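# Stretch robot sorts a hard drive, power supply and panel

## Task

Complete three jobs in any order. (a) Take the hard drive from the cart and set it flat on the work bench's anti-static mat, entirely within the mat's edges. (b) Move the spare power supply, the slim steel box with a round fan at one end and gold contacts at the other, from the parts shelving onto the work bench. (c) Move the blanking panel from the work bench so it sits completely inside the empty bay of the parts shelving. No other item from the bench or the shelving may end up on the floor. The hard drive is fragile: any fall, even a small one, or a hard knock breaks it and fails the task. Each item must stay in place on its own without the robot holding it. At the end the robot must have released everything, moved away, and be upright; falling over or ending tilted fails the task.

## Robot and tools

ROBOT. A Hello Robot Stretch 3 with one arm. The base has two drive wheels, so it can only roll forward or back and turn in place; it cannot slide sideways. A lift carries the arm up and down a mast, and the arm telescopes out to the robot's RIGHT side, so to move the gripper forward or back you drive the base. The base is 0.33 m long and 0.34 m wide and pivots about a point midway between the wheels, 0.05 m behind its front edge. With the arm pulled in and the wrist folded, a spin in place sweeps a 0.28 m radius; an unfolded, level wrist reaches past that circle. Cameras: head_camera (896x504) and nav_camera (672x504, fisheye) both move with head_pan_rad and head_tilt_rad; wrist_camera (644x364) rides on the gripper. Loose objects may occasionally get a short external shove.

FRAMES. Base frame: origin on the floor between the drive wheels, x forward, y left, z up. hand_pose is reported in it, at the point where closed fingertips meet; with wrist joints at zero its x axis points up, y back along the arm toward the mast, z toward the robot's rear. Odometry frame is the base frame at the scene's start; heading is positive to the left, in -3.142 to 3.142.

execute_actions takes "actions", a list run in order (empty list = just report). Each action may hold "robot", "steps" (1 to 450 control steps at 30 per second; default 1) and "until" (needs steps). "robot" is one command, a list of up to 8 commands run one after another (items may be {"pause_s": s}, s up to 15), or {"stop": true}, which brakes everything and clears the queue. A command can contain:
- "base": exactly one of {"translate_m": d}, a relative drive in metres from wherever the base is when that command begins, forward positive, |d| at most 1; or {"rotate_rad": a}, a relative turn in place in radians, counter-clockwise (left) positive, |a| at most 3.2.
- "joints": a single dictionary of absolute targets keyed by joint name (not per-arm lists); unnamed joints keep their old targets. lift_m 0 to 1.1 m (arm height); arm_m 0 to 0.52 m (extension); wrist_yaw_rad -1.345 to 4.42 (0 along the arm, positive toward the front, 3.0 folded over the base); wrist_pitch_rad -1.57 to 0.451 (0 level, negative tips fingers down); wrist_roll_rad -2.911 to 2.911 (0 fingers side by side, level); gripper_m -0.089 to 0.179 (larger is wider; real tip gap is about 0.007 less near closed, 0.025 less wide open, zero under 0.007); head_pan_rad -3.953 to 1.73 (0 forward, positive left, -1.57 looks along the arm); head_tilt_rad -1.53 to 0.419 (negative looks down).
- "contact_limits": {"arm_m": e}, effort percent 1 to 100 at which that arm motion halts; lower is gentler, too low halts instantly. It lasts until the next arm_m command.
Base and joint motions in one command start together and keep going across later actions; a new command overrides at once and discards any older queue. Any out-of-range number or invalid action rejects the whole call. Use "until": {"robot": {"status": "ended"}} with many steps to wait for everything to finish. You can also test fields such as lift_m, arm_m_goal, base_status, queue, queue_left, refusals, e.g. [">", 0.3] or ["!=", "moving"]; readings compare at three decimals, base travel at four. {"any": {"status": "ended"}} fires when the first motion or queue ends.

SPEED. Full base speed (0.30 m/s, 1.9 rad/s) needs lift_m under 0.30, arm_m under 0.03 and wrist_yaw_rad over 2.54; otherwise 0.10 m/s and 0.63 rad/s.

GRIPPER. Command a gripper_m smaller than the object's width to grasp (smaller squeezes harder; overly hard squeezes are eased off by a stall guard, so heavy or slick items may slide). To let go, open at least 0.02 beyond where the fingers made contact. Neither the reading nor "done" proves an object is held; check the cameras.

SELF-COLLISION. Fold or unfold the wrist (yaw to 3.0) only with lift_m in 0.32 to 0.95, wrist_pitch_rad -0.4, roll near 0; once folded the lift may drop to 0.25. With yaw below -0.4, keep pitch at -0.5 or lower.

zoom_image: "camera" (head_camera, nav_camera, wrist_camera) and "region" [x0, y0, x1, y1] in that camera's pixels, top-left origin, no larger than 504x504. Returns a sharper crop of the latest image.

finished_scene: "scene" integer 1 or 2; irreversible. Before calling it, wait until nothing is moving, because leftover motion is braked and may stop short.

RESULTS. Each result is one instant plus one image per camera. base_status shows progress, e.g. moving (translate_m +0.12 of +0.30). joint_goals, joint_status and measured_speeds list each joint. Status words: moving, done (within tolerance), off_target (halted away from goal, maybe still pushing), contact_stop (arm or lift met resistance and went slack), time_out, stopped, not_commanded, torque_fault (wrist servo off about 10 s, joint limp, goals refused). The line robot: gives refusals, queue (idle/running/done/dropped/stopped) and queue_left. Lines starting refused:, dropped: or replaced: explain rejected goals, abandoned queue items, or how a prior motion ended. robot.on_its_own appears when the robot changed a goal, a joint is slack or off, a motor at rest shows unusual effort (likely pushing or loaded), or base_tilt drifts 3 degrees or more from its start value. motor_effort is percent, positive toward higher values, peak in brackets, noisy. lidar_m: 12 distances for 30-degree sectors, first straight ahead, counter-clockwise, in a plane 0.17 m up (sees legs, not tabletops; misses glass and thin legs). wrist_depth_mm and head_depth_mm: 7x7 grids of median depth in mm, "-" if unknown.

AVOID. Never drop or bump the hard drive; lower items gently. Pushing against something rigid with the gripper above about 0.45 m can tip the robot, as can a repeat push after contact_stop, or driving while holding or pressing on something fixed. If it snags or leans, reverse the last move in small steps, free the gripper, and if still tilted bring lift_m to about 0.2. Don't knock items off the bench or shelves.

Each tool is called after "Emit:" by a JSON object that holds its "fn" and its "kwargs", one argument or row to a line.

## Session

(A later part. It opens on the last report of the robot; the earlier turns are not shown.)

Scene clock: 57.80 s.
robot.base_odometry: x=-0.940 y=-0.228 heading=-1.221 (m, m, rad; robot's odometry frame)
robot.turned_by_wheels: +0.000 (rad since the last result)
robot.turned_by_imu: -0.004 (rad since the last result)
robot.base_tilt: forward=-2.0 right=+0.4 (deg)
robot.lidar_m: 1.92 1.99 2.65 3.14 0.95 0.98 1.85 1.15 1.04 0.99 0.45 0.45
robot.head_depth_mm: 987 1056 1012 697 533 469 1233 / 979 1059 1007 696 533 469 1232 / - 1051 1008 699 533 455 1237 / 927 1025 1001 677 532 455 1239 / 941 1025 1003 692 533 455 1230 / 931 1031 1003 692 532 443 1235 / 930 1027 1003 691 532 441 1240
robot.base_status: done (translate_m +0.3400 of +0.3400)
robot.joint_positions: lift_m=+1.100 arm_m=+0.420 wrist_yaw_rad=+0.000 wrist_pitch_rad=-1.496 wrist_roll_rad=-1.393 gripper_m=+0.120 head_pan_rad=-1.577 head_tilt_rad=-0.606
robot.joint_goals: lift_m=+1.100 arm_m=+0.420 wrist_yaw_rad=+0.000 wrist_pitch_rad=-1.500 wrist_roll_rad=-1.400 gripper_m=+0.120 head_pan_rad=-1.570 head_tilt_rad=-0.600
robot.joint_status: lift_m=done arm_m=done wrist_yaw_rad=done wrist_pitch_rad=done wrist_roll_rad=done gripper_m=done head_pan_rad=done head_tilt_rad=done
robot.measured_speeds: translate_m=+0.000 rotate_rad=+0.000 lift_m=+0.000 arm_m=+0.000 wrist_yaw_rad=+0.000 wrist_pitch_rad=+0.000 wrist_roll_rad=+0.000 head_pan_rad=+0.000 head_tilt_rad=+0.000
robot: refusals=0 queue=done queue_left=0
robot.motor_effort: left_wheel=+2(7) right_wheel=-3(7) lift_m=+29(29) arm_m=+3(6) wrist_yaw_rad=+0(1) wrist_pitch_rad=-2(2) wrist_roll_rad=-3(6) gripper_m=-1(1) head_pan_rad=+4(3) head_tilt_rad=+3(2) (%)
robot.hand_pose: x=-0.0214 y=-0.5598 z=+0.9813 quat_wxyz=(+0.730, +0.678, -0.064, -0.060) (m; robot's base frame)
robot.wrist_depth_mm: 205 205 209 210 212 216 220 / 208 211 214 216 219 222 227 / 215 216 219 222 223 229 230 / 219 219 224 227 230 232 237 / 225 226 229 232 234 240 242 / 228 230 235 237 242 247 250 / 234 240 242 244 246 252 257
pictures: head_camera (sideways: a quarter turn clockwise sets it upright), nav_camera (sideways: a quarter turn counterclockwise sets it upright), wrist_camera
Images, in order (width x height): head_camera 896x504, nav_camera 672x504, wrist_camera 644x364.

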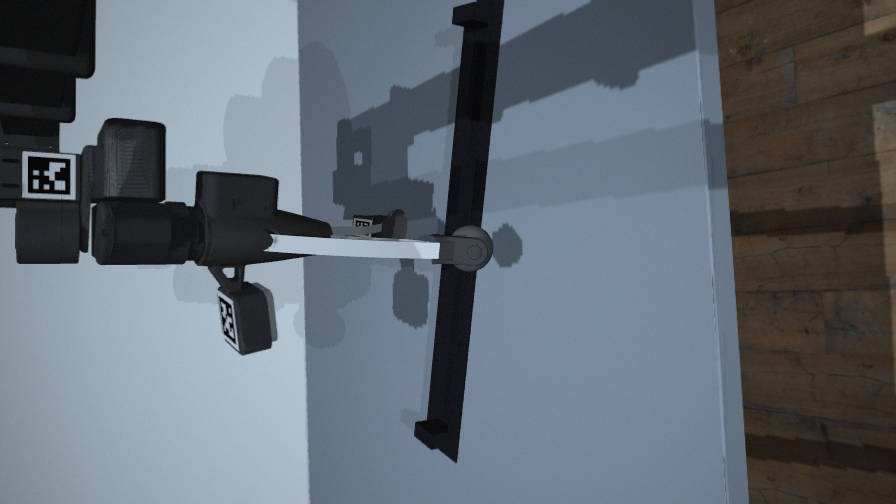

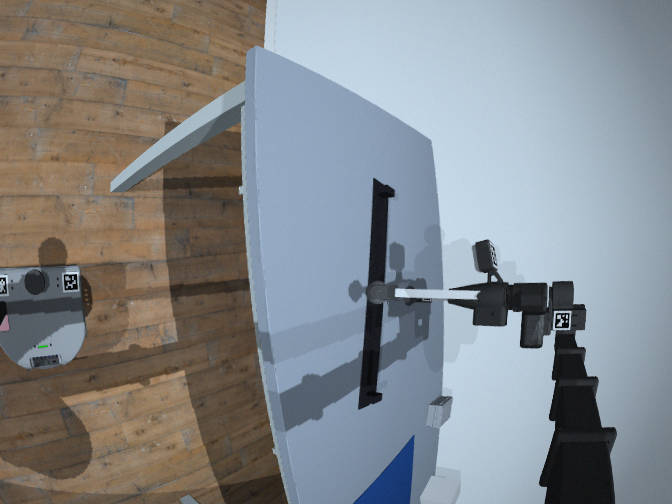

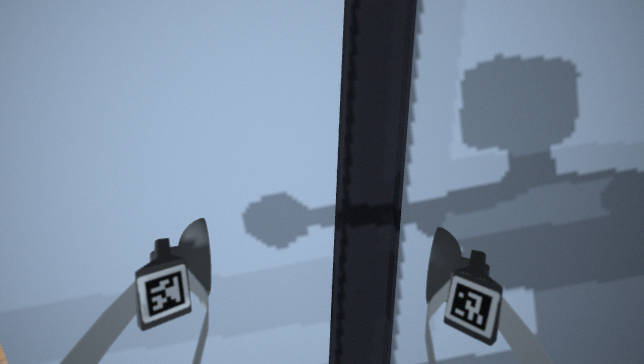

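Emit:
{"fn": "execute_actions", "kwargs": {
  "actions": [
    {"robot":[{"base":{"translate_m":-0.03},"joints":{"arm_m":0.455,"wrist_roll_rad":-1.45,"gripper_m":0.1}},{"joints":{"lift_m":0.98}}],"steps":450,"until":{"robot":{"status":"ended"}}}
  ]
}}

Scene clock: 61.30 s.
robot.base_odometry: x=-0.950 y=-0.200 heading=-1.221 (m, m, rad; robot's odometry frame)
robot.turned_by_wheels: +0.000 (rad since the last result)
robot.turned_by_imu: -0.001 (rad since the last result)
robot.base_tilt: forward=-2.2 right=+0.2 (deg)
robot.lidar_m: 1.95 2.02 2.70 3.16 0.93 0.97 1.82 1.12 1.05 0.99 0.49 0.47
robot.head_depth_mm: 952 - 954 701 534 470 1232 / 940 1087 1016 701 533 471 1239 / 927 - 953 701 536 456 1243 / 937 1045 952 677 534 456 1231 / 939 1040 950 690 533 456 1241 / 937 1036 1012 695 533 455 1240 / 933 1031 1012 686 533 442 1237
robot.base_status: done (translate_m -0.0300 of -0.0300)
robot.joint_positions: lift_m=+1.046 arm_m=+0.455 wrist_yaw_rad=+0.000 wrist_pitch_rad=-1.523 wrist_roll_rad=-1.443 gripper_m=+0.100 head_pan_rad=-1.577 head_tilt_rad=-0.606
robot.joint_goals: lift_m=+1.045 arm_m=+0.455 wrist_yaw_rad=+0.000 wrist_pitch_rad=-1.500 wrist_roll_rad=-1.450 gripper_m=+0.100 head_pan_rad=-1.570 head_tilt_rad=-0.600
robot.joint_status: lift_m=contact_stop arm_m=done wrist_yaw_rad=done wrist_pitch_rad=done wrist_roll_rad=done gripper_m=done head_pan_rad=done head_tilt_rad=done
robot.measured_speeds: translate_m=+0.000 rotate_rad=-0.001 lift_m=+0.012 arm_m=+0.001 wrist_yaw_rad=+0.000 wrist_pitch_rad=-0.048 wrist_roll_rad=+0.000 head_pan_rad=+0.000 head_tilt_rad=+0.000
robot: refusals=0 queue=dropped queue_left=0
robot.on_its_own: lift_m is slack since a contact_stop, until your next command for it (your +0.980 is given up)
robot.motor_effort: left_wheel=+1(5) right_wheel=-1(6) lift_m=+11(30) arm_m=+3(4) wrist_yaw_rad=+0(1) wrist_pitch_rad=+14(20) wrist_roll_rad=-3(5) gripper_m=-2(74) head_pan_rad=+4(4) head_tilt_rad=+2(3) (%)
robot.hand_pose: x=-0.0214 y=-0.5879 z=+0.9275 quat_wxyz=(+0.722, +0.689, -0.046, -0.044) (m; robot's base frame)
robot.wrist_depth_mm: 161 161 162 161 164 165 167 / 163 165 166 164 168 170 170 / 168 169 169 168 172 173 175 / 171 172 174 174 176 178 180 / 176 176 178 176 181 181 183 / 180 181 184 181 186 186 189 / 184 186 187 186 190 193 193
pictures: head_camera (sideways: a quarter turn clockwise sets it upright), nav_camera (sideways: a quarter turn counterclockwise sets it upright), wrist_camera
Images, in order (width x height): head_camera 896x504, nav_camera 672x504, wrist_camera 644x364.

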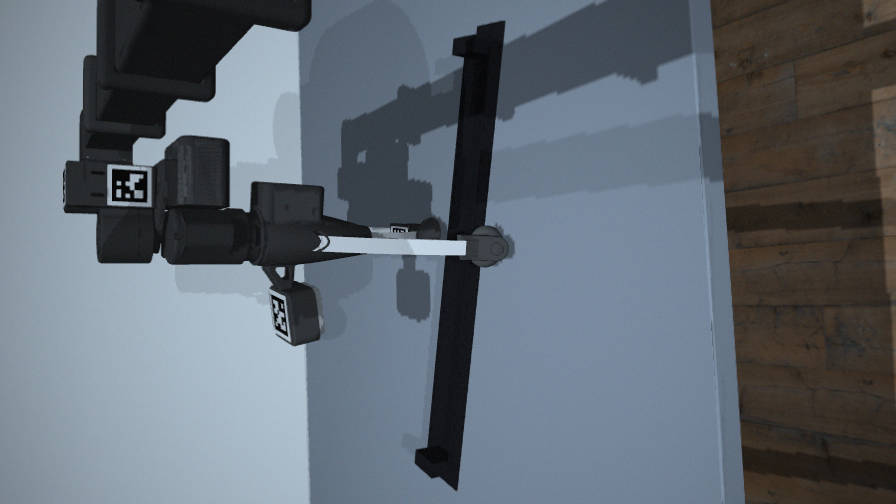

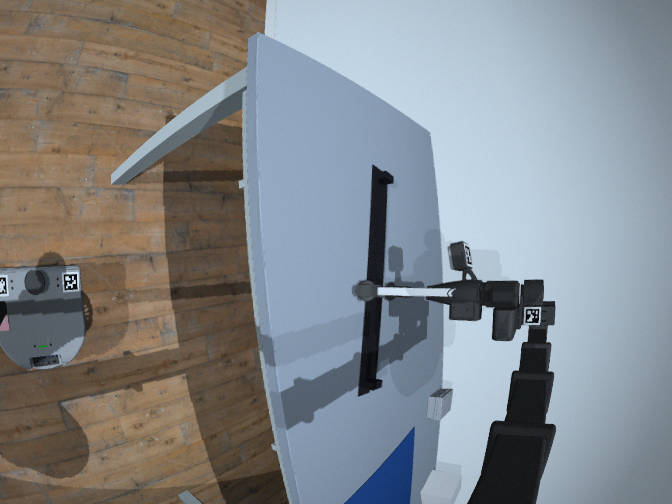

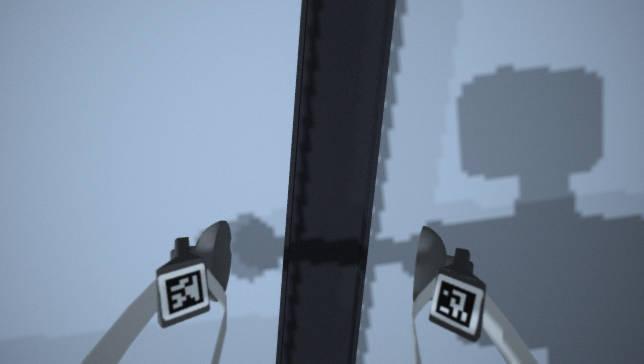

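Emit:
{"fn": "execute_actions", "kwargs": {
  "actions": [
    {"robot":[{"joints":{"lift_m":1.052,"wrist_roll_rad":-1.4}},{"joints":{"gripper_m":0.0}},{"pause_s":0.5},{"joints":{"lift_m":1.1}},{"joints":{"wrist_roll_rad":-1.57}}],"steps":450,"until":{"robot":{"status":"ended"}}}
  ]
}}

Scene clock: 65.90 s.
robot.base_odometry: x=-0.950 y=-0.200 heading=-1.221 (m, m, rad; robot's odometry frame)
robot.turned_by_wheels: +0.000 (rad since the last result)
robot.turned_by_imu: -0.001 (rad since the last result)
robot.base_tilt: forward=-2.1 right=+0.3 (deg)
robot.lidar_m: 1.95 2.02 2.70 3.15 0.93 0.97 1.82 1.12 1.05 0.99 0.49 0.47
robot.head_depth_mm: 990 1057 1013 669 533 469 1233 / 979 1058 1014 649 533 470 1236 / - 1062 1008 651 532 456 1234 / 931 1030 949 651 532 456 1242 / 938 1024 1008 651 532 456 1244 / 935 1033 1007 652 532 454 1231 / 927 1028 1008 651 531 441 1240
robot.base_status: done (translate_m -0.0300 of -0.0300)
robot.joint_positions: lift_m=+1.100 arm_m=+0.455 wrist_yaw_rad=+0.000 wrist_pitch_rad=-1.499 wrist_roll_rad=-1.562 gripper_m=+0.004 head_pan_rad=-1.577 head_tilt_rad=-0.605
robot.joint_goals: lift_m=+1.100 arm_m=+0.455 wrist_yaw_rad=+0.000 wrist_pitch_rad=-1.500 wrist_roll_rad=-1.570 gripper_m=+0.003 head_pan_rad=-1.570 head_tilt_rad=-0.600
robot.joint_status: lift_m=done arm_m=done wrist_yaw_rad=done wrist_pitch_rad=done wrist_roll_rad=done gripper_m=done head_pan_rad=done head_tilt_rad=done
robot.measured_speeds: translate_m=+0.000 rotate_rad=+0.000 lift_m=+0.000 arm_m=+0.000 wrist_yaw_rad=+0.000 wrist_pitch_rad=+0.000 wrist_roll_rad=+0.000 head_pan_rad=+0.000 head_tilt_rad=+0.000
robot: refusals=0 queue=done queue_left=0
robot.motor_effort: left_wheel=+2(2) right_wheel=-1(3) lift_m=+30(31) arm_m=+3(3) wrist_yaw_rad=+0(0) wrist_pitch_rad=+0(26) wrist_roll_rad=-4(5) gripper_m=-15(98) head_pan_rad=+4(4) head_tilt_rad=+2(1) (%)
robot.hand_pose: x=-0.0214 y=-0.5943 z=+0.9812 quat_wxyz=(+0.732, +0.681, -0.003, -0.003) (m; robot's base frame)
robot.wrist_depth_mm: 205 205 208 167 213 215 217 / 208 210 213 171 218 221 224 / 213 214 219 176 222 225 228 / 218 220 224 178 229 233 237 / 224 226 229 184 235 239 243 / 230 232 235 188 241 244 249 / 235 240 242 194 250 250 258
pictures: head_camera (sideways: a quarter turn clockwise sets it upright), nav_camera (sideways: a quarter turn counterclockwise sets it upright), wrist_camera
Images, in order (width x height): head_camera 896x504, nav_camera 672x504, wrist_camera 644x364.

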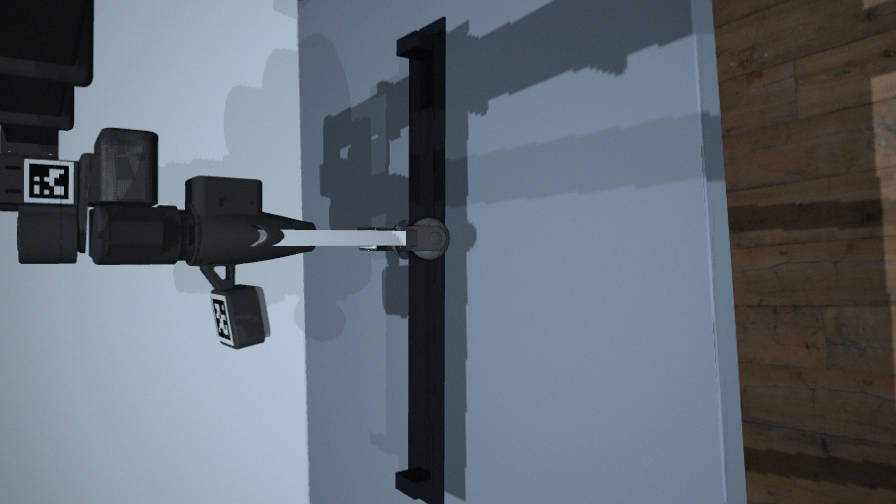

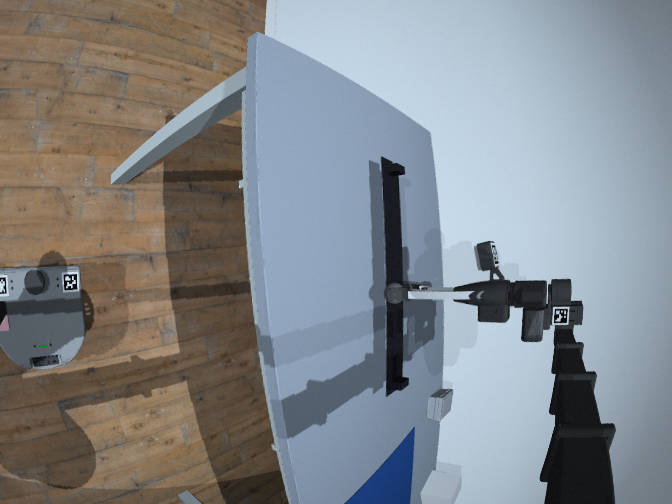

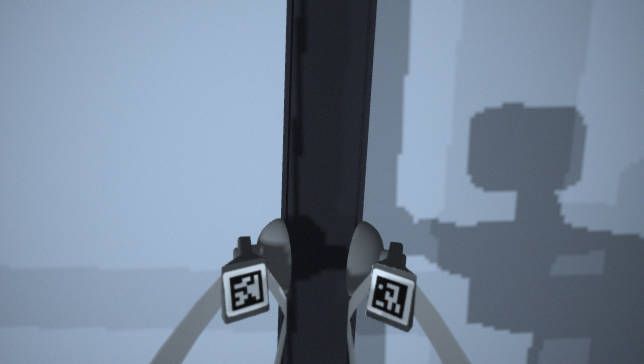

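Emit:
{"fn": "execute_actions", "kwargs": {
  "actions": [
    {"robot":[{"joints":{"wrist_pitch_rad":-0.9}},{"joints":{"arm_m":0.0}},{"base":{"rotate_rad":1.571},"joints":{"head_pan_rad":0,"head_tilt_rad":-0.3}},{"base":{"translate_m":1.0}},{"base":{"translate_m":0.5}}],"steps":450,"until":{"robot":{"status":"ended"}}},
    {"steps":450,"until":{"robot":{"status":"ended"}}}
  ]
}}

Scene clock: 93.10 s.
robot.base_odometry: x=+0.459 y=+0.314 heading=+0.350 (m, m, rad; robot's odometry frame)
robot.turned_by_wheels: +1.571 (rad since the last result)
robot.turned_by_imu: +1.563 (rad since the last result)
robot.base_tilt: forward=-2.1 right=+0.3 (deg)
robot.lidar_m: 1.64 1.87 0.69 0.66 0.67 0.89 1.84 2.71 1.99 1.90 1.67 2.25
robot.head_depth_mm: 1891 2002 2115 2266 2399 1997 1538 / 1900 1999 2139 2230 2374 1994 1541 / 1876 1978 2092 2211 2349 1996 1545 / 1866 1963 2069 2207 2351 2002 1523 / 1729 1909 2050 2178 1996 1890 1531 / 1850 1903 2058 2188 2256 1908 1539 / 1840 1904 2030 2136 2160 1906 1539
robot.base_status: done (translate_m +0.5000 of +0.5000)
robot.joint_positions: lift_m=+1.100 arm_m=+0.003 wrist_yaw_rad=+0.000 wrist_pitch_rad=-0.917 wrist_roll_rad=-1.567 gripper_m=+0.004 head_pan_rad=-0.007 head_tilt_rad=-0.310
robot.joint_goals: lift_m=+1.100 arm_m=+0.000 wrist_yaw_rad=+0.000 wrist_pitch_rad=-0.900 wrist_roll_rad=-1.570 gripper_m=+0.003 head_pan_rad=+0.000 head_tilt_rad=-0.300
robot.joint_status: lift_m=done arm_m=done wrist_yaw_rad=done wrist_pitch_rad=done wrist_roll_rad=done gripper_m=done head_pan_rad=done head_tilt_rad=done
robot.measured_speeds: translate_m=+0.000 rotate_rad=+0.000 lift_m=+0.000 arm_m=+0.000 wrist_yaw_rad=+0.000 wrist_pitch_rad=+0.000 wrist_roll_rad=+0.000 head_pan_rad=+0.000 head_tilt_rad=+0.000
robot: refusals=0 queue=done queue_left=0
robot.motor_effort: left_wheel=-2(6) right_wheel=+3(7) lift_m=+30(30) arm_m=-2(0) wrist_yaw_rad=+1(1) wrist_pitch_rad=+8(9) wrist_roll_rad=-2(4) gripper_m=-16(15) head_pan_rad=+4(46) head_tilt_rad=+4(23) (%)
robot.hand_pose: x=-0.0213 y=-0.2843 z=+1.0206 quat_wxyz=(+0.897, +0.443, -0.001, -0.001) (m; robot's base frame)
robot.wrist_depth_mm: 857 933 - 168 - - - / 883 992 - 172 - - - / 867 - - 174 - - - / - - - 180 - - - / 959 - - 184 - - - / 925 - - 188 - - - / 931 - - 194 - - -
pictures: head_camera (sideways: a quarter turn clockwise sets it upright), nav_camera (sideways: a quarter turn counterclockwise sets it upright), wrist_camera
Images, in order (width x height): head_camera 896x504, nav_camera 672x504, wrist_camera 644x364.

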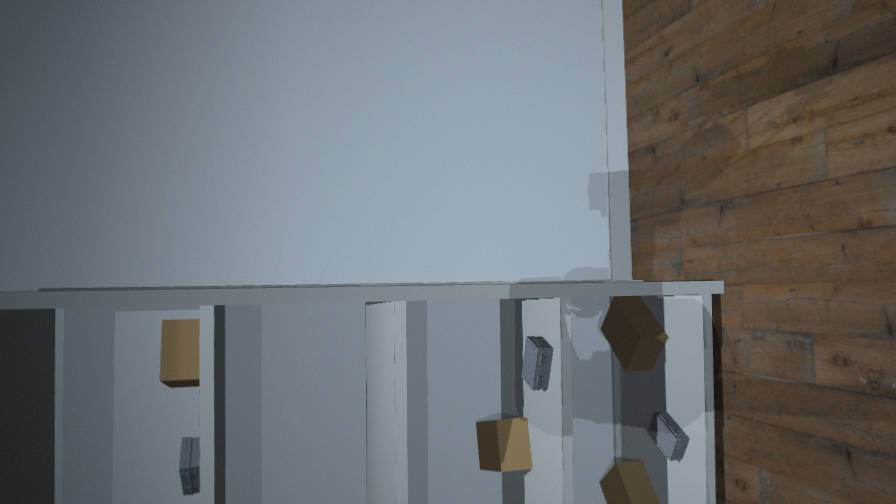

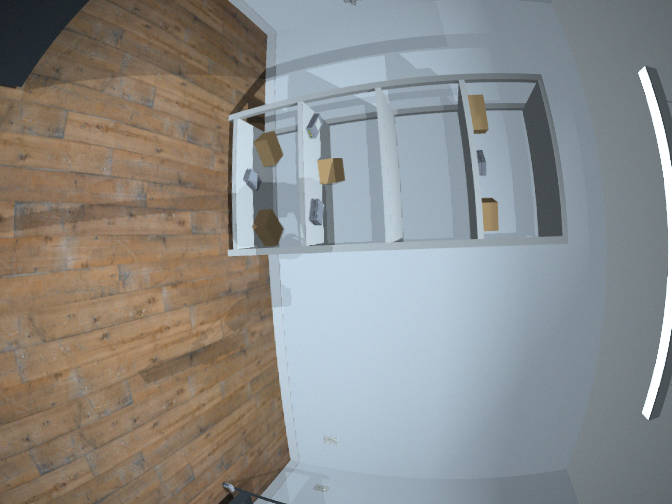

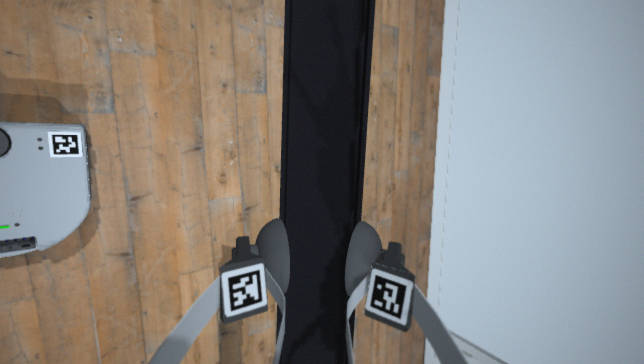

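Emit:
{"fn": "execute_actions", "kwargs": {
  "actions": [
    {"robot":[{"base":{"translate_m":1.0}},{"base":{"translate_m":0.12}},{"base":{"rotate_rad":1.571},"joints":{"head_pan_rad":-1.57,"head_tilt_rad":-0.3}},{"base":{"translate_m":0.56}}],"steps":450,"until":{"robot":{"status":"ended"}}},
    {"steps":450,"until":{"robot":{"status":"ended"}}}
  ]
}}

Scene clock: 118.00 s.
robot.base_odometry: x=+1.319 y=+1.224 heading=+1.921 (m, m, rad; robot's odometry frame)
robot.turned_by_wheels: +1.571 (rad since the last result)
robot.turned_by_imu: +1.564 (rad since the last result)
robot.base_tilt: forward=-2.0 right=+0.3 (deg)
robot.lidar_m: 1.37 1.33 0.94 0.90 3.59 2.53 1.98 1.49 0.70 0.78 0.62 1.35
robot.head_depth_mm: 440 904 - - - - - / 439 903 - - - - - / 441 890 - - - - - / 442 886 936 972 674 725 - / 441 888 934 971 675 927 - / 441 882 929 962 674 811 - / 440 878 921 961 673 1040 -
robot.base_status: done (translate_m +0.5600 of +0.5600)
robot.joint_positions: lift_m=+1.100 arm_m=+0.003 wrist_yaw_rad=+0.000 wrist_pitch_rad=-0.917 wrist_roll_rad=-1.567 gripper_m=+0.004 head_pan_rad=-1.563 head_tilt_rad=-0.310
robot.joint_goals: lift_m=+1.100 arm_m=+0.000 wrist_yaw_rad=+0.000 wrist_pitch_rad=-0.900 wrist_roll_rad=-1.570 gripper_m=+0.003 head_pan_rad=-1.570 head_tilt_rad=-0.300
robot.joint_status: lift_m=done arm_m=done wrist_yaw_rad=done wrist_pitch_rad=done wrist_roll_rad=done gripper_m=done head_pan_rad=done head_tilt_rad=done
robot.measured_speeds: translate_m=+0.000 rotate_rad=+0.000 lift_m=+0.000 arm_m=+0.000 wrist_yaw_rad=+0.000 wrist_pitch_rad=+0.000 wrist_roll_rad=+0.000 head_pan_rad=+0.000 head_tilt_rad=+0.000
robot: refusals=0 queue=done queue_left=0
robot.motor_effort: left_wheel=-2(4) right_wheel=+3(7) lift_m=+30(30) arm_m=-2(2) wrist_yaw_rad=+1(0) wrist_pitch_rad=+8(9) wrist_roll_rad=-1(2) gripper_m=-15(15) head_pan_rad=-3(45) head_tilt_rad=+4(5) (%)
robot.hand_pose: x=-0.0213 y=-0.2843 z=+1.0206 quat_wxyz=(+0.897, +0.443, -0.001, -0.001) (m; robot's base frame)
robot.wrist_depth_mm: 865 963 - 168 874 313 438 / 840 985 - 172 901 327 478 / 886 - - 174 847 331 515 / - - - 179 921 340 553 / 959 - - 184 999 360 591 / 935 - - 189 - 389 609 / 937 - - 194 - 408 645
pictures: head_camera (sideways: a quarter turn clockwise sets it upright), nav_camera (sideways: a quarter turn counterclockwise sets it upright), wrist_camera
Images, in order (width x height): head_camera 896x504, nav_camera 672x504, wrist_camera 644x364.

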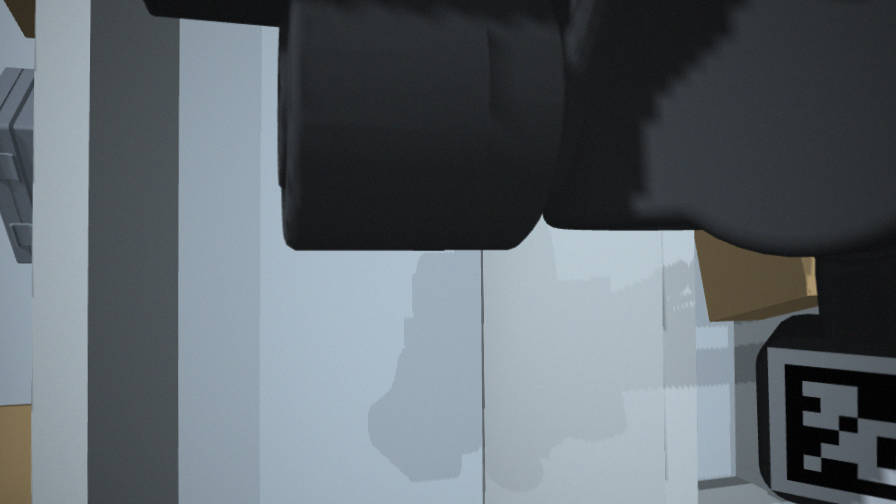

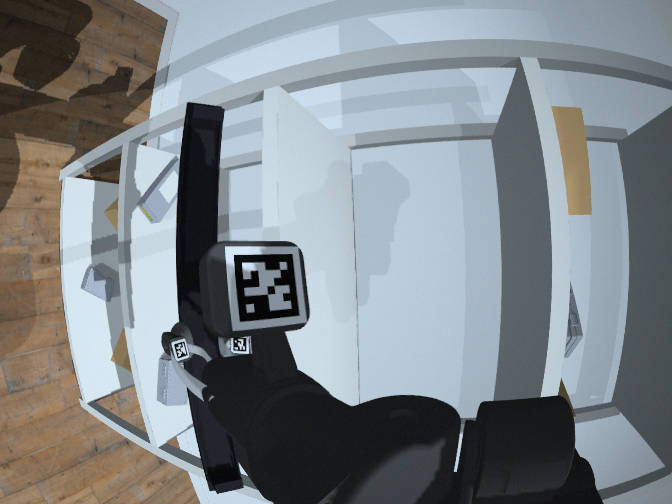

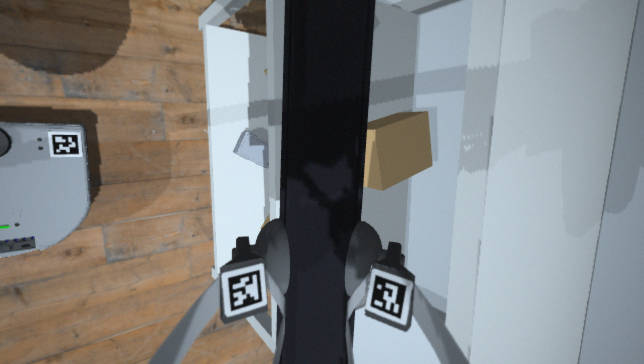

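Emit:
{"fn": "execute_actions", "kwargs": {
  "actions": [
    {"robot":[{"joints":{"wrist_pitch_rad":-0.5,"head_tilt_rad":-0.45,"head_pan_rad":-1.3}},{"joints":{"arm_m":0.06}}],"steps":450,"until":{"robot":{"status":"ended"}}}
  ]
}}

Scene clock: 120.83 s.
robot.base_odometry: x=+1.319 y=+1.224 heading=+1.921 (m, m, rad; robot's odometry frame)
robot.turned_by_wheels: +0.000 (rad since the last result)
robot.turned_by_imu: +0.000 (rad since the last result)
robot.base_tilt: forward=-2.1 right=+0.3 (deg)
robot.lidar_m: 1.37 1.33 0.94 0.90 3.58 2.54 1.98 1.49 0.70 0.78 0.62 1.35
robot.head_depth_mm: 791 848 918 828 - 967 805 / 773 864 933 770 1006 903 805 / 776 882 955 854 1106 936 806 / 780 903 973 821 1161 997 807 / 777 915 982 769 586 1005 803 / 817 937 1022 768 1244 1352 852 / 889 970 1051 1111 654 733 847
robot.base_status: done (translate_m +0.5600 of +0.5600)
robot.joint_positions: lift_m=+1.100 arm_m=+0.060 wrist_yaw_rad=+0.000 wrist_pitch_rad=-0.527 wrist_roll_rad=-1.567 gripper_m=+0.004 head_pan_rad=-1.307 head_tilt_rad=-0.444
robot.joint_goals: lift_m=+1.100 arm_m=+0.060 wrist_yaw_rad=+0.000 wrist_pitch_rad=-0.500 wrist_roll_rad=-1.570 gripper_m=+0.003 head_pan_rad=-1.300 head_tilt_rad=-0.450
robot.joint_status: lift_m=done arm_m=done wrist_yaw_rad=done wrist_pitch_rad=done wrist_roll_rad=done gripper_m=done head_pan_rad=done head_tilt_rad=done
robot.measured_speeds: translate_m=+0.000 rotate_rad=+0.000 lift_m=+0.000 arm_m=+0.000 wrist_yaw_rad=+0.000 wrist_pitch_rad=+0.000 wrist_roll_rad=+0.000 head_pan_rad=+0.000 head_tilt_rad=+0.000
robot: refusals=0 queue=done queue_left=0
robot.motor_effort: left_wheel=-2(2) right_wheel=+3(3) lift_m=+30(30) arm_m=+3(5) wrist_yaw_rad=+1(0) wrist_pitch_rad=+14(13) wrist_roll_rad=-1(1) gripper_m=-15(16) head_pan_rad=+4(25) head_tilt_rad=-3(15) (%)
robot.hand_pose: x=-0.0212 y=-0.4139 z=+1.0888 quat_wxyz=(+0.965, +0.261, -0.001, +0.000) (m; robot's base frame)
robot.wrist_depth_mm: 786 564 762 167 554 605 530 / 801 607 796 172 589 616 538 / 808 623 708 174 629 624 552 / 846 635 747 178 664 632 561 / 856 642 831 184 711 650 572 / 881 632 767 189 756 665 584 / 923 639 - 195 723 698 604
pictures: head_camera (sideways: a quarter turn clockwise sets it upright), nav_camera (sideways: a quarter turn counterclockwise sets it upright), wrist_camera
Images, in order (width x height): head_camera 896x504, nav_camera 672x504, wrist_camera 644x364.

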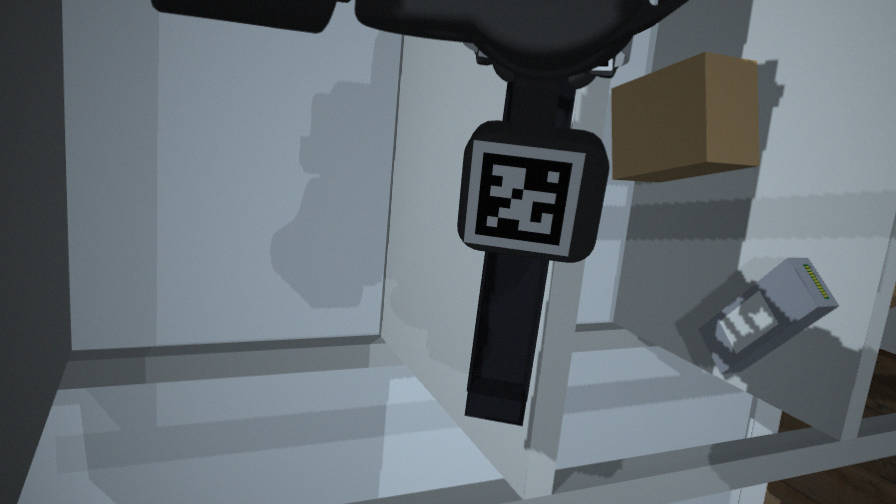

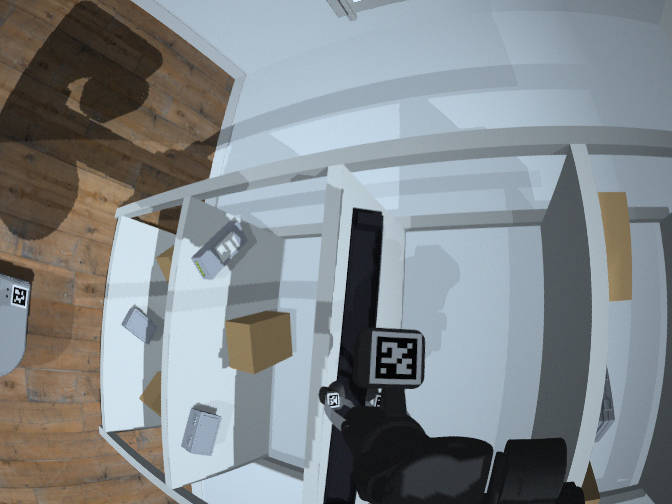

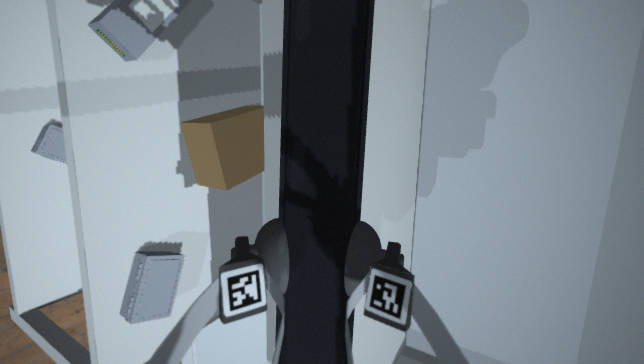

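Emit:
{"fn": "execute_actions", "kwargs": {
  "actions": [
    {"robot":{"joints":{"head_pan_rad":-2.0}},"steps":60,"until":{"robot":{"status":"ended"}}}
  ]
}}

Scene clock: 121.90 s.
robot.base_odometry: x=+1.319 y=+1.224 heading=+1.921 (m, m, rad; robot's odometry frame)
robot.turned_by_wheels: +0.000 (rad since the last result)
robot.turned_by_imu: +0.000 (rad since the last result)
robot.base_tilt: forward=-2.1 right=+0.2 (deg)
robot.lidar_m: 1.37 1.33 0.94 0.90 3.59 2.53 1.99 1.49 0.70 0.78 0.62 1.35
robot.head_depth_mm: - - - 709 1654 1698 1367 / - - - 749 1450 889 979 / - - 1187 - 1407 1000 1188 / 571 - 1052 - 1207 1001 828 / - - - - 1201 995 804 / - - - - 1169 1001 803 / 567 - - - - 868 802
robot.base_status: done (translate_m +0.5600 of +0.5600)
robot.joint_positions: lift_m=+1.100 arm_m=+0.060 wrist_yaw_rad=+0.000 wrist_pitch_rad=-0.527 wrist_roll_rad=-1.567 gripper_m=+0.004 head_pan_rad=-1.993 head_tilt_rad=-0.444
robot.joint_goals: lift_m=+1.100 arm_m=+0.060 wrist_yaw_rad=+0.000 wrist_pitch_rad=-0.500 wrist_roll_rad=-1.570 gripper_m=+0.003 head_pan_rad=-2.000 head_tilt_rad=-0.450
robot.joint_status: lift_m=done arm_m=done wrist_yaw_rad=done wrist_pitch_rad=done wrist_roll_rad=done gripper_m=done head_pan_rad=done head_tilt_rad=done
robot.measured_speeds: translate_m=+0.000 rotate_rad=+0.000 lift_m=+0.000 arm_m=+0.000 wrist_yaw_rad=+0.000 wrist_pitch_rad=+0.000 wrist_roll_rad=+0.000 head_pan_rad=+0.000 head_tilt_rad=+0.000
robot: refusals=0 queue=done queue_left=0
robot.motor_effort: left_wheel=-2(2) right_wheel=+3(4) lift_m=+30(30) arm_m=+3(4) wrist_yaw_rad=+0(1) wrist_pitch_rad=+14(14) wrist_roll_rad=-1(1) gripper_m=-15(16) head_pan_rad=-3(38) head_tilt_rad=-3(3) (%)
robot.hand_pose: x=-0.0212 y=-0.4139 z=+1.0888 quat_wxyz=(+0.965, +0.261, -0.001, +0.000) (m; robot's base frame)
robot.wrist_depth_mm: 774 566 753 167 550 603 533 / 781 612 769 170 591 617 540 / 839 620 695 174 636 613 552 / 843 642 752 179 670 637 568 / 886 639 815 185 711 649 573 / 918 639 777 190 758 678 590 / 901 645 - 195 735 698 600
pictures: head_camera (sideways: a quarter turn clockwise sets it upright), nav_camera (sideways: a quarter turn counterclockwise sets it upright), wrist_camera
Images, in order (width x height): head_camera 896x504, nav_camera 672x504, wrist_camera 644x364.

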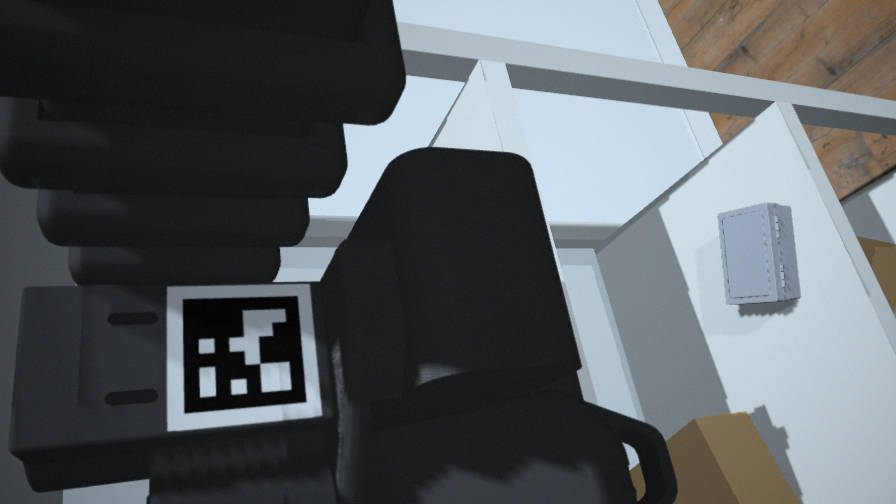

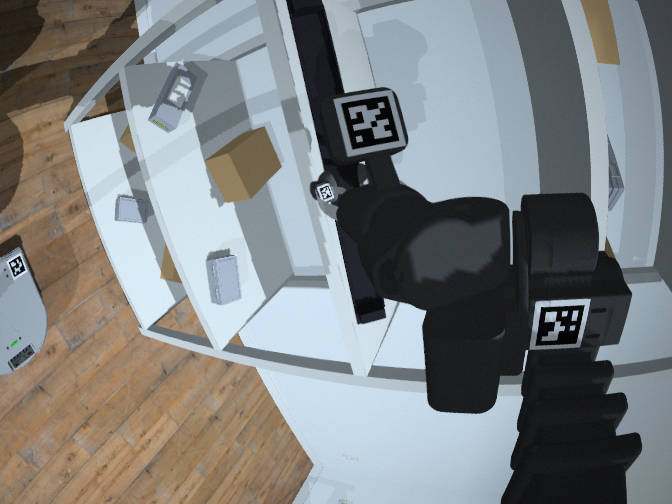

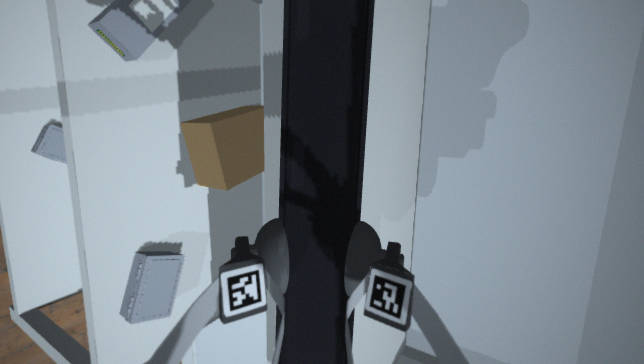

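Emit:
{"fn": "execute_actions", "kwargs": {
  "actions": [
    {"robot":[{"joints":{"arm_m":0.16,"head_pan_rad":-1.3}},{"joints":{"lift_m":1.0}}],"steps":450,"until":{"robot":{"status":"ended"}}}
  ]
}}

Scene clock: 124.80 s.
robot.base_odometry: x=+1.319 y=+1.224 heading=+1.921 (m, m, rad; robot's odometry frame)
robot.turned_by_wheels: +0.000 (rad since the last result)
robot.turned_by_imu: -0.001 (rad since the last result)
robot.base_tilt: forward=-2.2 right=+0.1 (deg)
robot.lidar_m: 1.37 1.33 0.94 0.91 3.60 2.54 1.99 1.48 0.70 0.78 0.62 1.35
robot.head_depth_mm: 753 850 909 - - 968 805 / 756 869 936 774 780 903 807 / 761 886 962 777 1110 937 807 / 761 908 977 775 584 1003 808 / 760 919 990 774 1141 1006 809 / 822 942 1026 776 1250 1364 855 / 899 967 1057 1119 656 736 1262
robot.base_status: done (translate_m +0.5600 of +0.5600)
robot.joint_positions: lift_m=+1.024 arm_m=+0.160 wrist_yaw_rad=+0.004 wrist_pitch_rad=-0.480 wrist_roll_rad=-1.568 gripper_m=+0.004 head_pan_rad=-1.307 head_tilt_rad=-0.446
robot.joint_goals: lift_m=+1.024 arm_m=+0.160 wrist_yaw_rad=+0.000 wrist_pitch_rad=-0.500 wrist_roll_rad=-1.570 gripper_m=+0.003 head_pan_rad=-1.300 head_tilt_rad=-0.450
robot.joint_status: lift_m=contact_stop arm_m=done wrist_yaw_rad=done wrist_pitch_rad=done wrist_roll_rad=done gripper_m=done head_pan_rad=done head_tilt_rad=done
robot.measured_speeds: translate_m=+0.000 rotate_rad=-0.002 lift_m=-0.004 arm_m=+0.000 wrist_yaw_rad=+0.140 wrist_pitch_rad=+0.192 wrist_roll_rad=+0.000 head_pan_rad=+0.000 head_tilt_rad=-0.048
robot: refusals=0 queue=dropped queue_left=0
robot.on_its_own: lift_m is slack since a contact_stop, until your next command for it (your +1.000 is given up)
robot.motor_effort: left_wheel=-6(5) right_wheel=+1(3) lift_m=+29(29) arm_m=+4(7) wrist_yaw_rad=-6(6) wrist_pitch_rad=-16(16) wrist_roll_rad=-1(1) gripper_m=-19(19) head_pan_rad=+3(40) head_tilt_rad=-2(3) (%)
robot.hand_pose: x=-0.0203 y=-0.5206 z=+1.0226 quat_wxyz=(+0.971, +0.238, +0.000, +0.002) (m; robot's base frame)
robot.wrist_depth_mm: 434 551 163 167 407 512 454 / 452 563 168 170 430 525 466 / 456 540 173 174 461 544 485 / 461 562 179 178 499 560 491 / 467 595 186 182 603 561 503 / 475 600 733 188 624 579 512 / 477 617 195 194 538 597 522
pictures: head_camera (sideways: a quarter turn clockwise sets it upright), nav_camera (sideways: a quarter turn counterclockwise sets it upright), wrist_camera
Images, in order (width x height): head_camera 896x504, nav_camera 672x504, wrist_camera 644x364.

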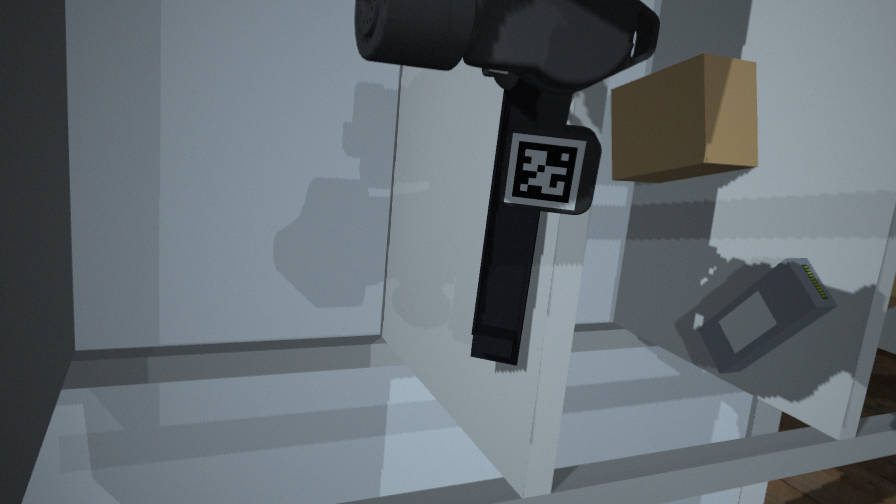

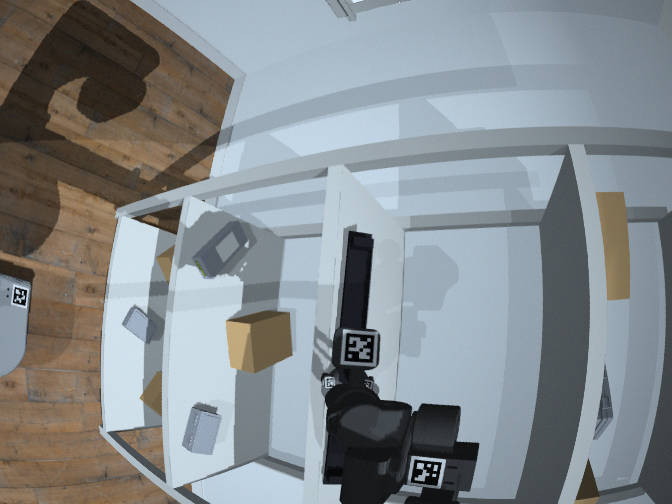

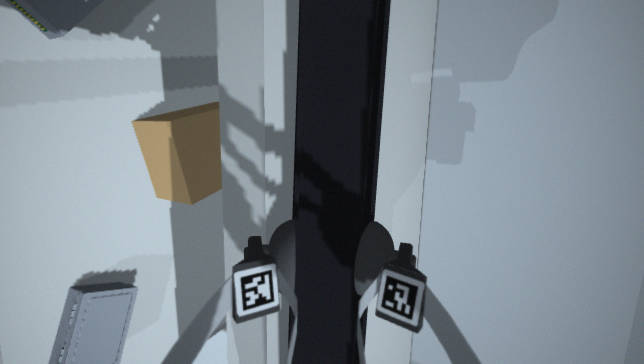

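Resting on the shelf; releasing and withdrawing.

Emit:
{"fn": "execute_actions", "kwargs": {
  "actions": [
    {"robot":[{"joints":{"lift_m":1.03,"gripper_m":0.11}},{"joints":{"lift_m":1.1}},{"joints":{"arm_m":0.0,"head_tilt_rad":-0.7}}],"steps":450,"until":{"robot":{"status":"ended"}}}
  ]
}}

Scene clock: 130.17 s.
robot.base_odometry: x=+1.319 y=+1.224 heading=+1.921 (m, m, rad; robot's odometry frame)
robot.turned_by_wheels: +0.000 (rad since the last result)
robot.turned_by_imu: -0.004 (rad since the last result)
robot.base_tilt: forward=-2.0 right=+0.3 (deg)
robot.lidar_m: 1.37 1.34 0.94 0.91 3.08 2.54 1.99 1.49 0.70 0.78 0.62 1.34
robot.head_depth_mm: 789 865 693 - - 837 1120 / 806 879 655 967 936 860 1119 / 823 888 689 - 952 882 1141 / 839 908 689 - 983 1227 1148 / 853 916 656 1186 937 1250 1162 / 849 968 652 1315 1439 1071 1171 / 896 1011 654 720 869 1392 1183
robot.base_status: done (translate_m +0.5600 of +0.5600)
robot.joint_positions: lift_m=+1.100 arm_m=+0.003 wrist_yaw_rad=+0.002 wrist_pitch_rad=-0.512 wrist_roll_rad=-1.568 gripper_m=+0.110 head_pan_rad=-1.307 head_tilt_rad=-0.691
robot.joint_goals: lift_m=+1.100 arm_m=+0.000 wrist_yaw_rad=+0.000 wrist_pitch_rad=-0.500 wrist_roll_rad=-1.570 gripper_m=+0.110 head_pan_rad=-1.300 head_tilt_rad=-0.700
robot.joint_status: lift_m=done arm_m=done wrist_yaw_rad=done wrist_pitch_rad=done wrist_roll_rad=done gripper_m=done head_pan_rad=done head_tilt_rad=done
robot.measured_speeds: translate_m=+0.000 rotate_rad=+0.000 lift_m=+0.000 arm_m=+0.000 wrist_yaw_rad=+0.000 wrist_pitch_rad=+0.000 wrist_roll_rad=+0.000 head_pan_rad=+0.000 head_tilt_rad=+0.000
robot: refusals=0 queue=done queue_left=0
robot.motor_effort: left_wheel=-1(7) right_wheel=+2(1) lift_m=+29(31) arm_m=-2(6) wrist_yaw_rad=-1(11) wrist_pitch_rad=+6(36) wrist_roll_rad=-1(1) gripper_m=+0(91) head_pan_rad=+4(4) head_tilt_rad=-4(19) (%)
robot.hand_pose: x=-0.0209 y=-0.3591 z=+1.0921 quat_wxyz=(+0.967, +0.254, -0.001, +0.000) (m; robot's base frame)
robot.wrist_depth_mm: 831 581 796 331 579 638 583 / 871 617 813 343 614 657 583 / 880 638 752 347 680 686 594 / 885 640 790 359 718 689 612 / 908 675 962 368 687 712 627 / 915 652 972 406 677 710 641 / 941 730 - 402 759 729 654
pictures: head_camera (sideways: a quarter turn clockwise sets it upright), nav_camera (sideways: a quarter turn counterclockwise sets it upright), wrist_camera
Images, in order (width x height): head_camera 896x504, nav_camera 672x504, wrist_camera 644x364.

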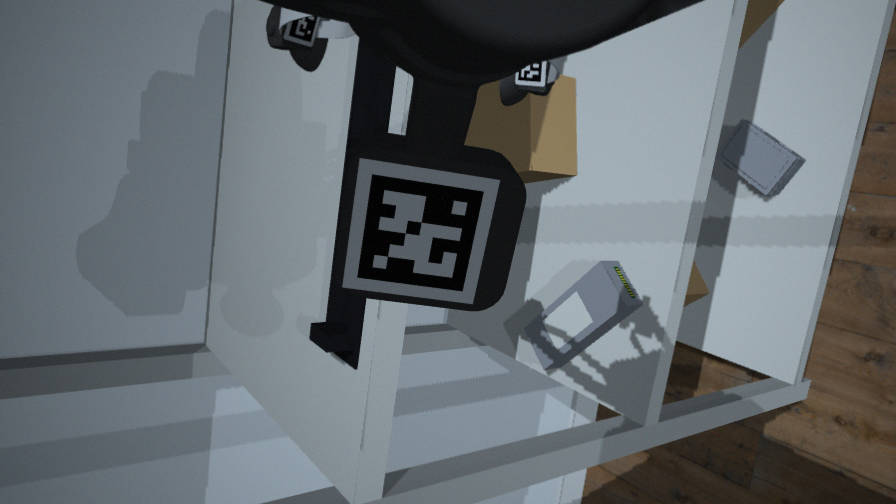

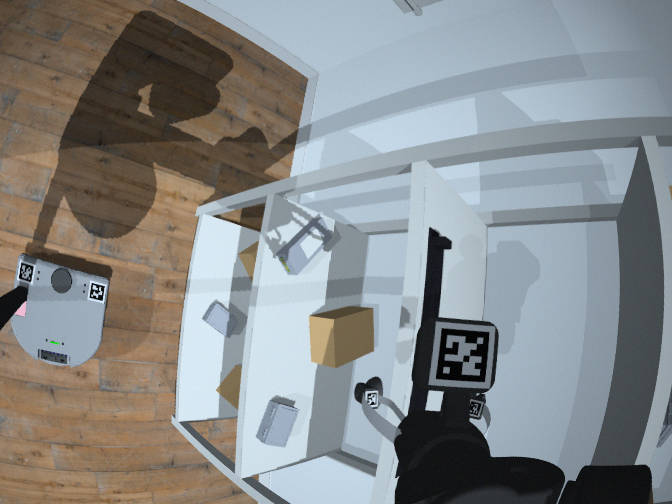

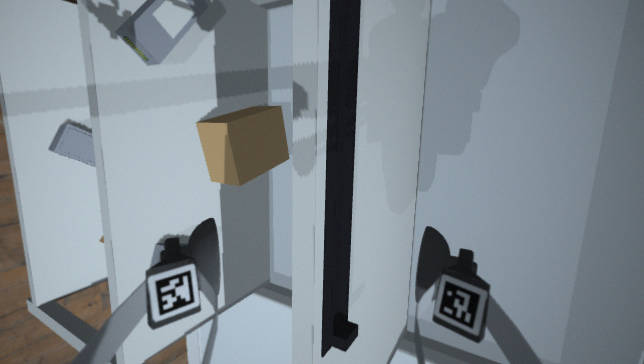

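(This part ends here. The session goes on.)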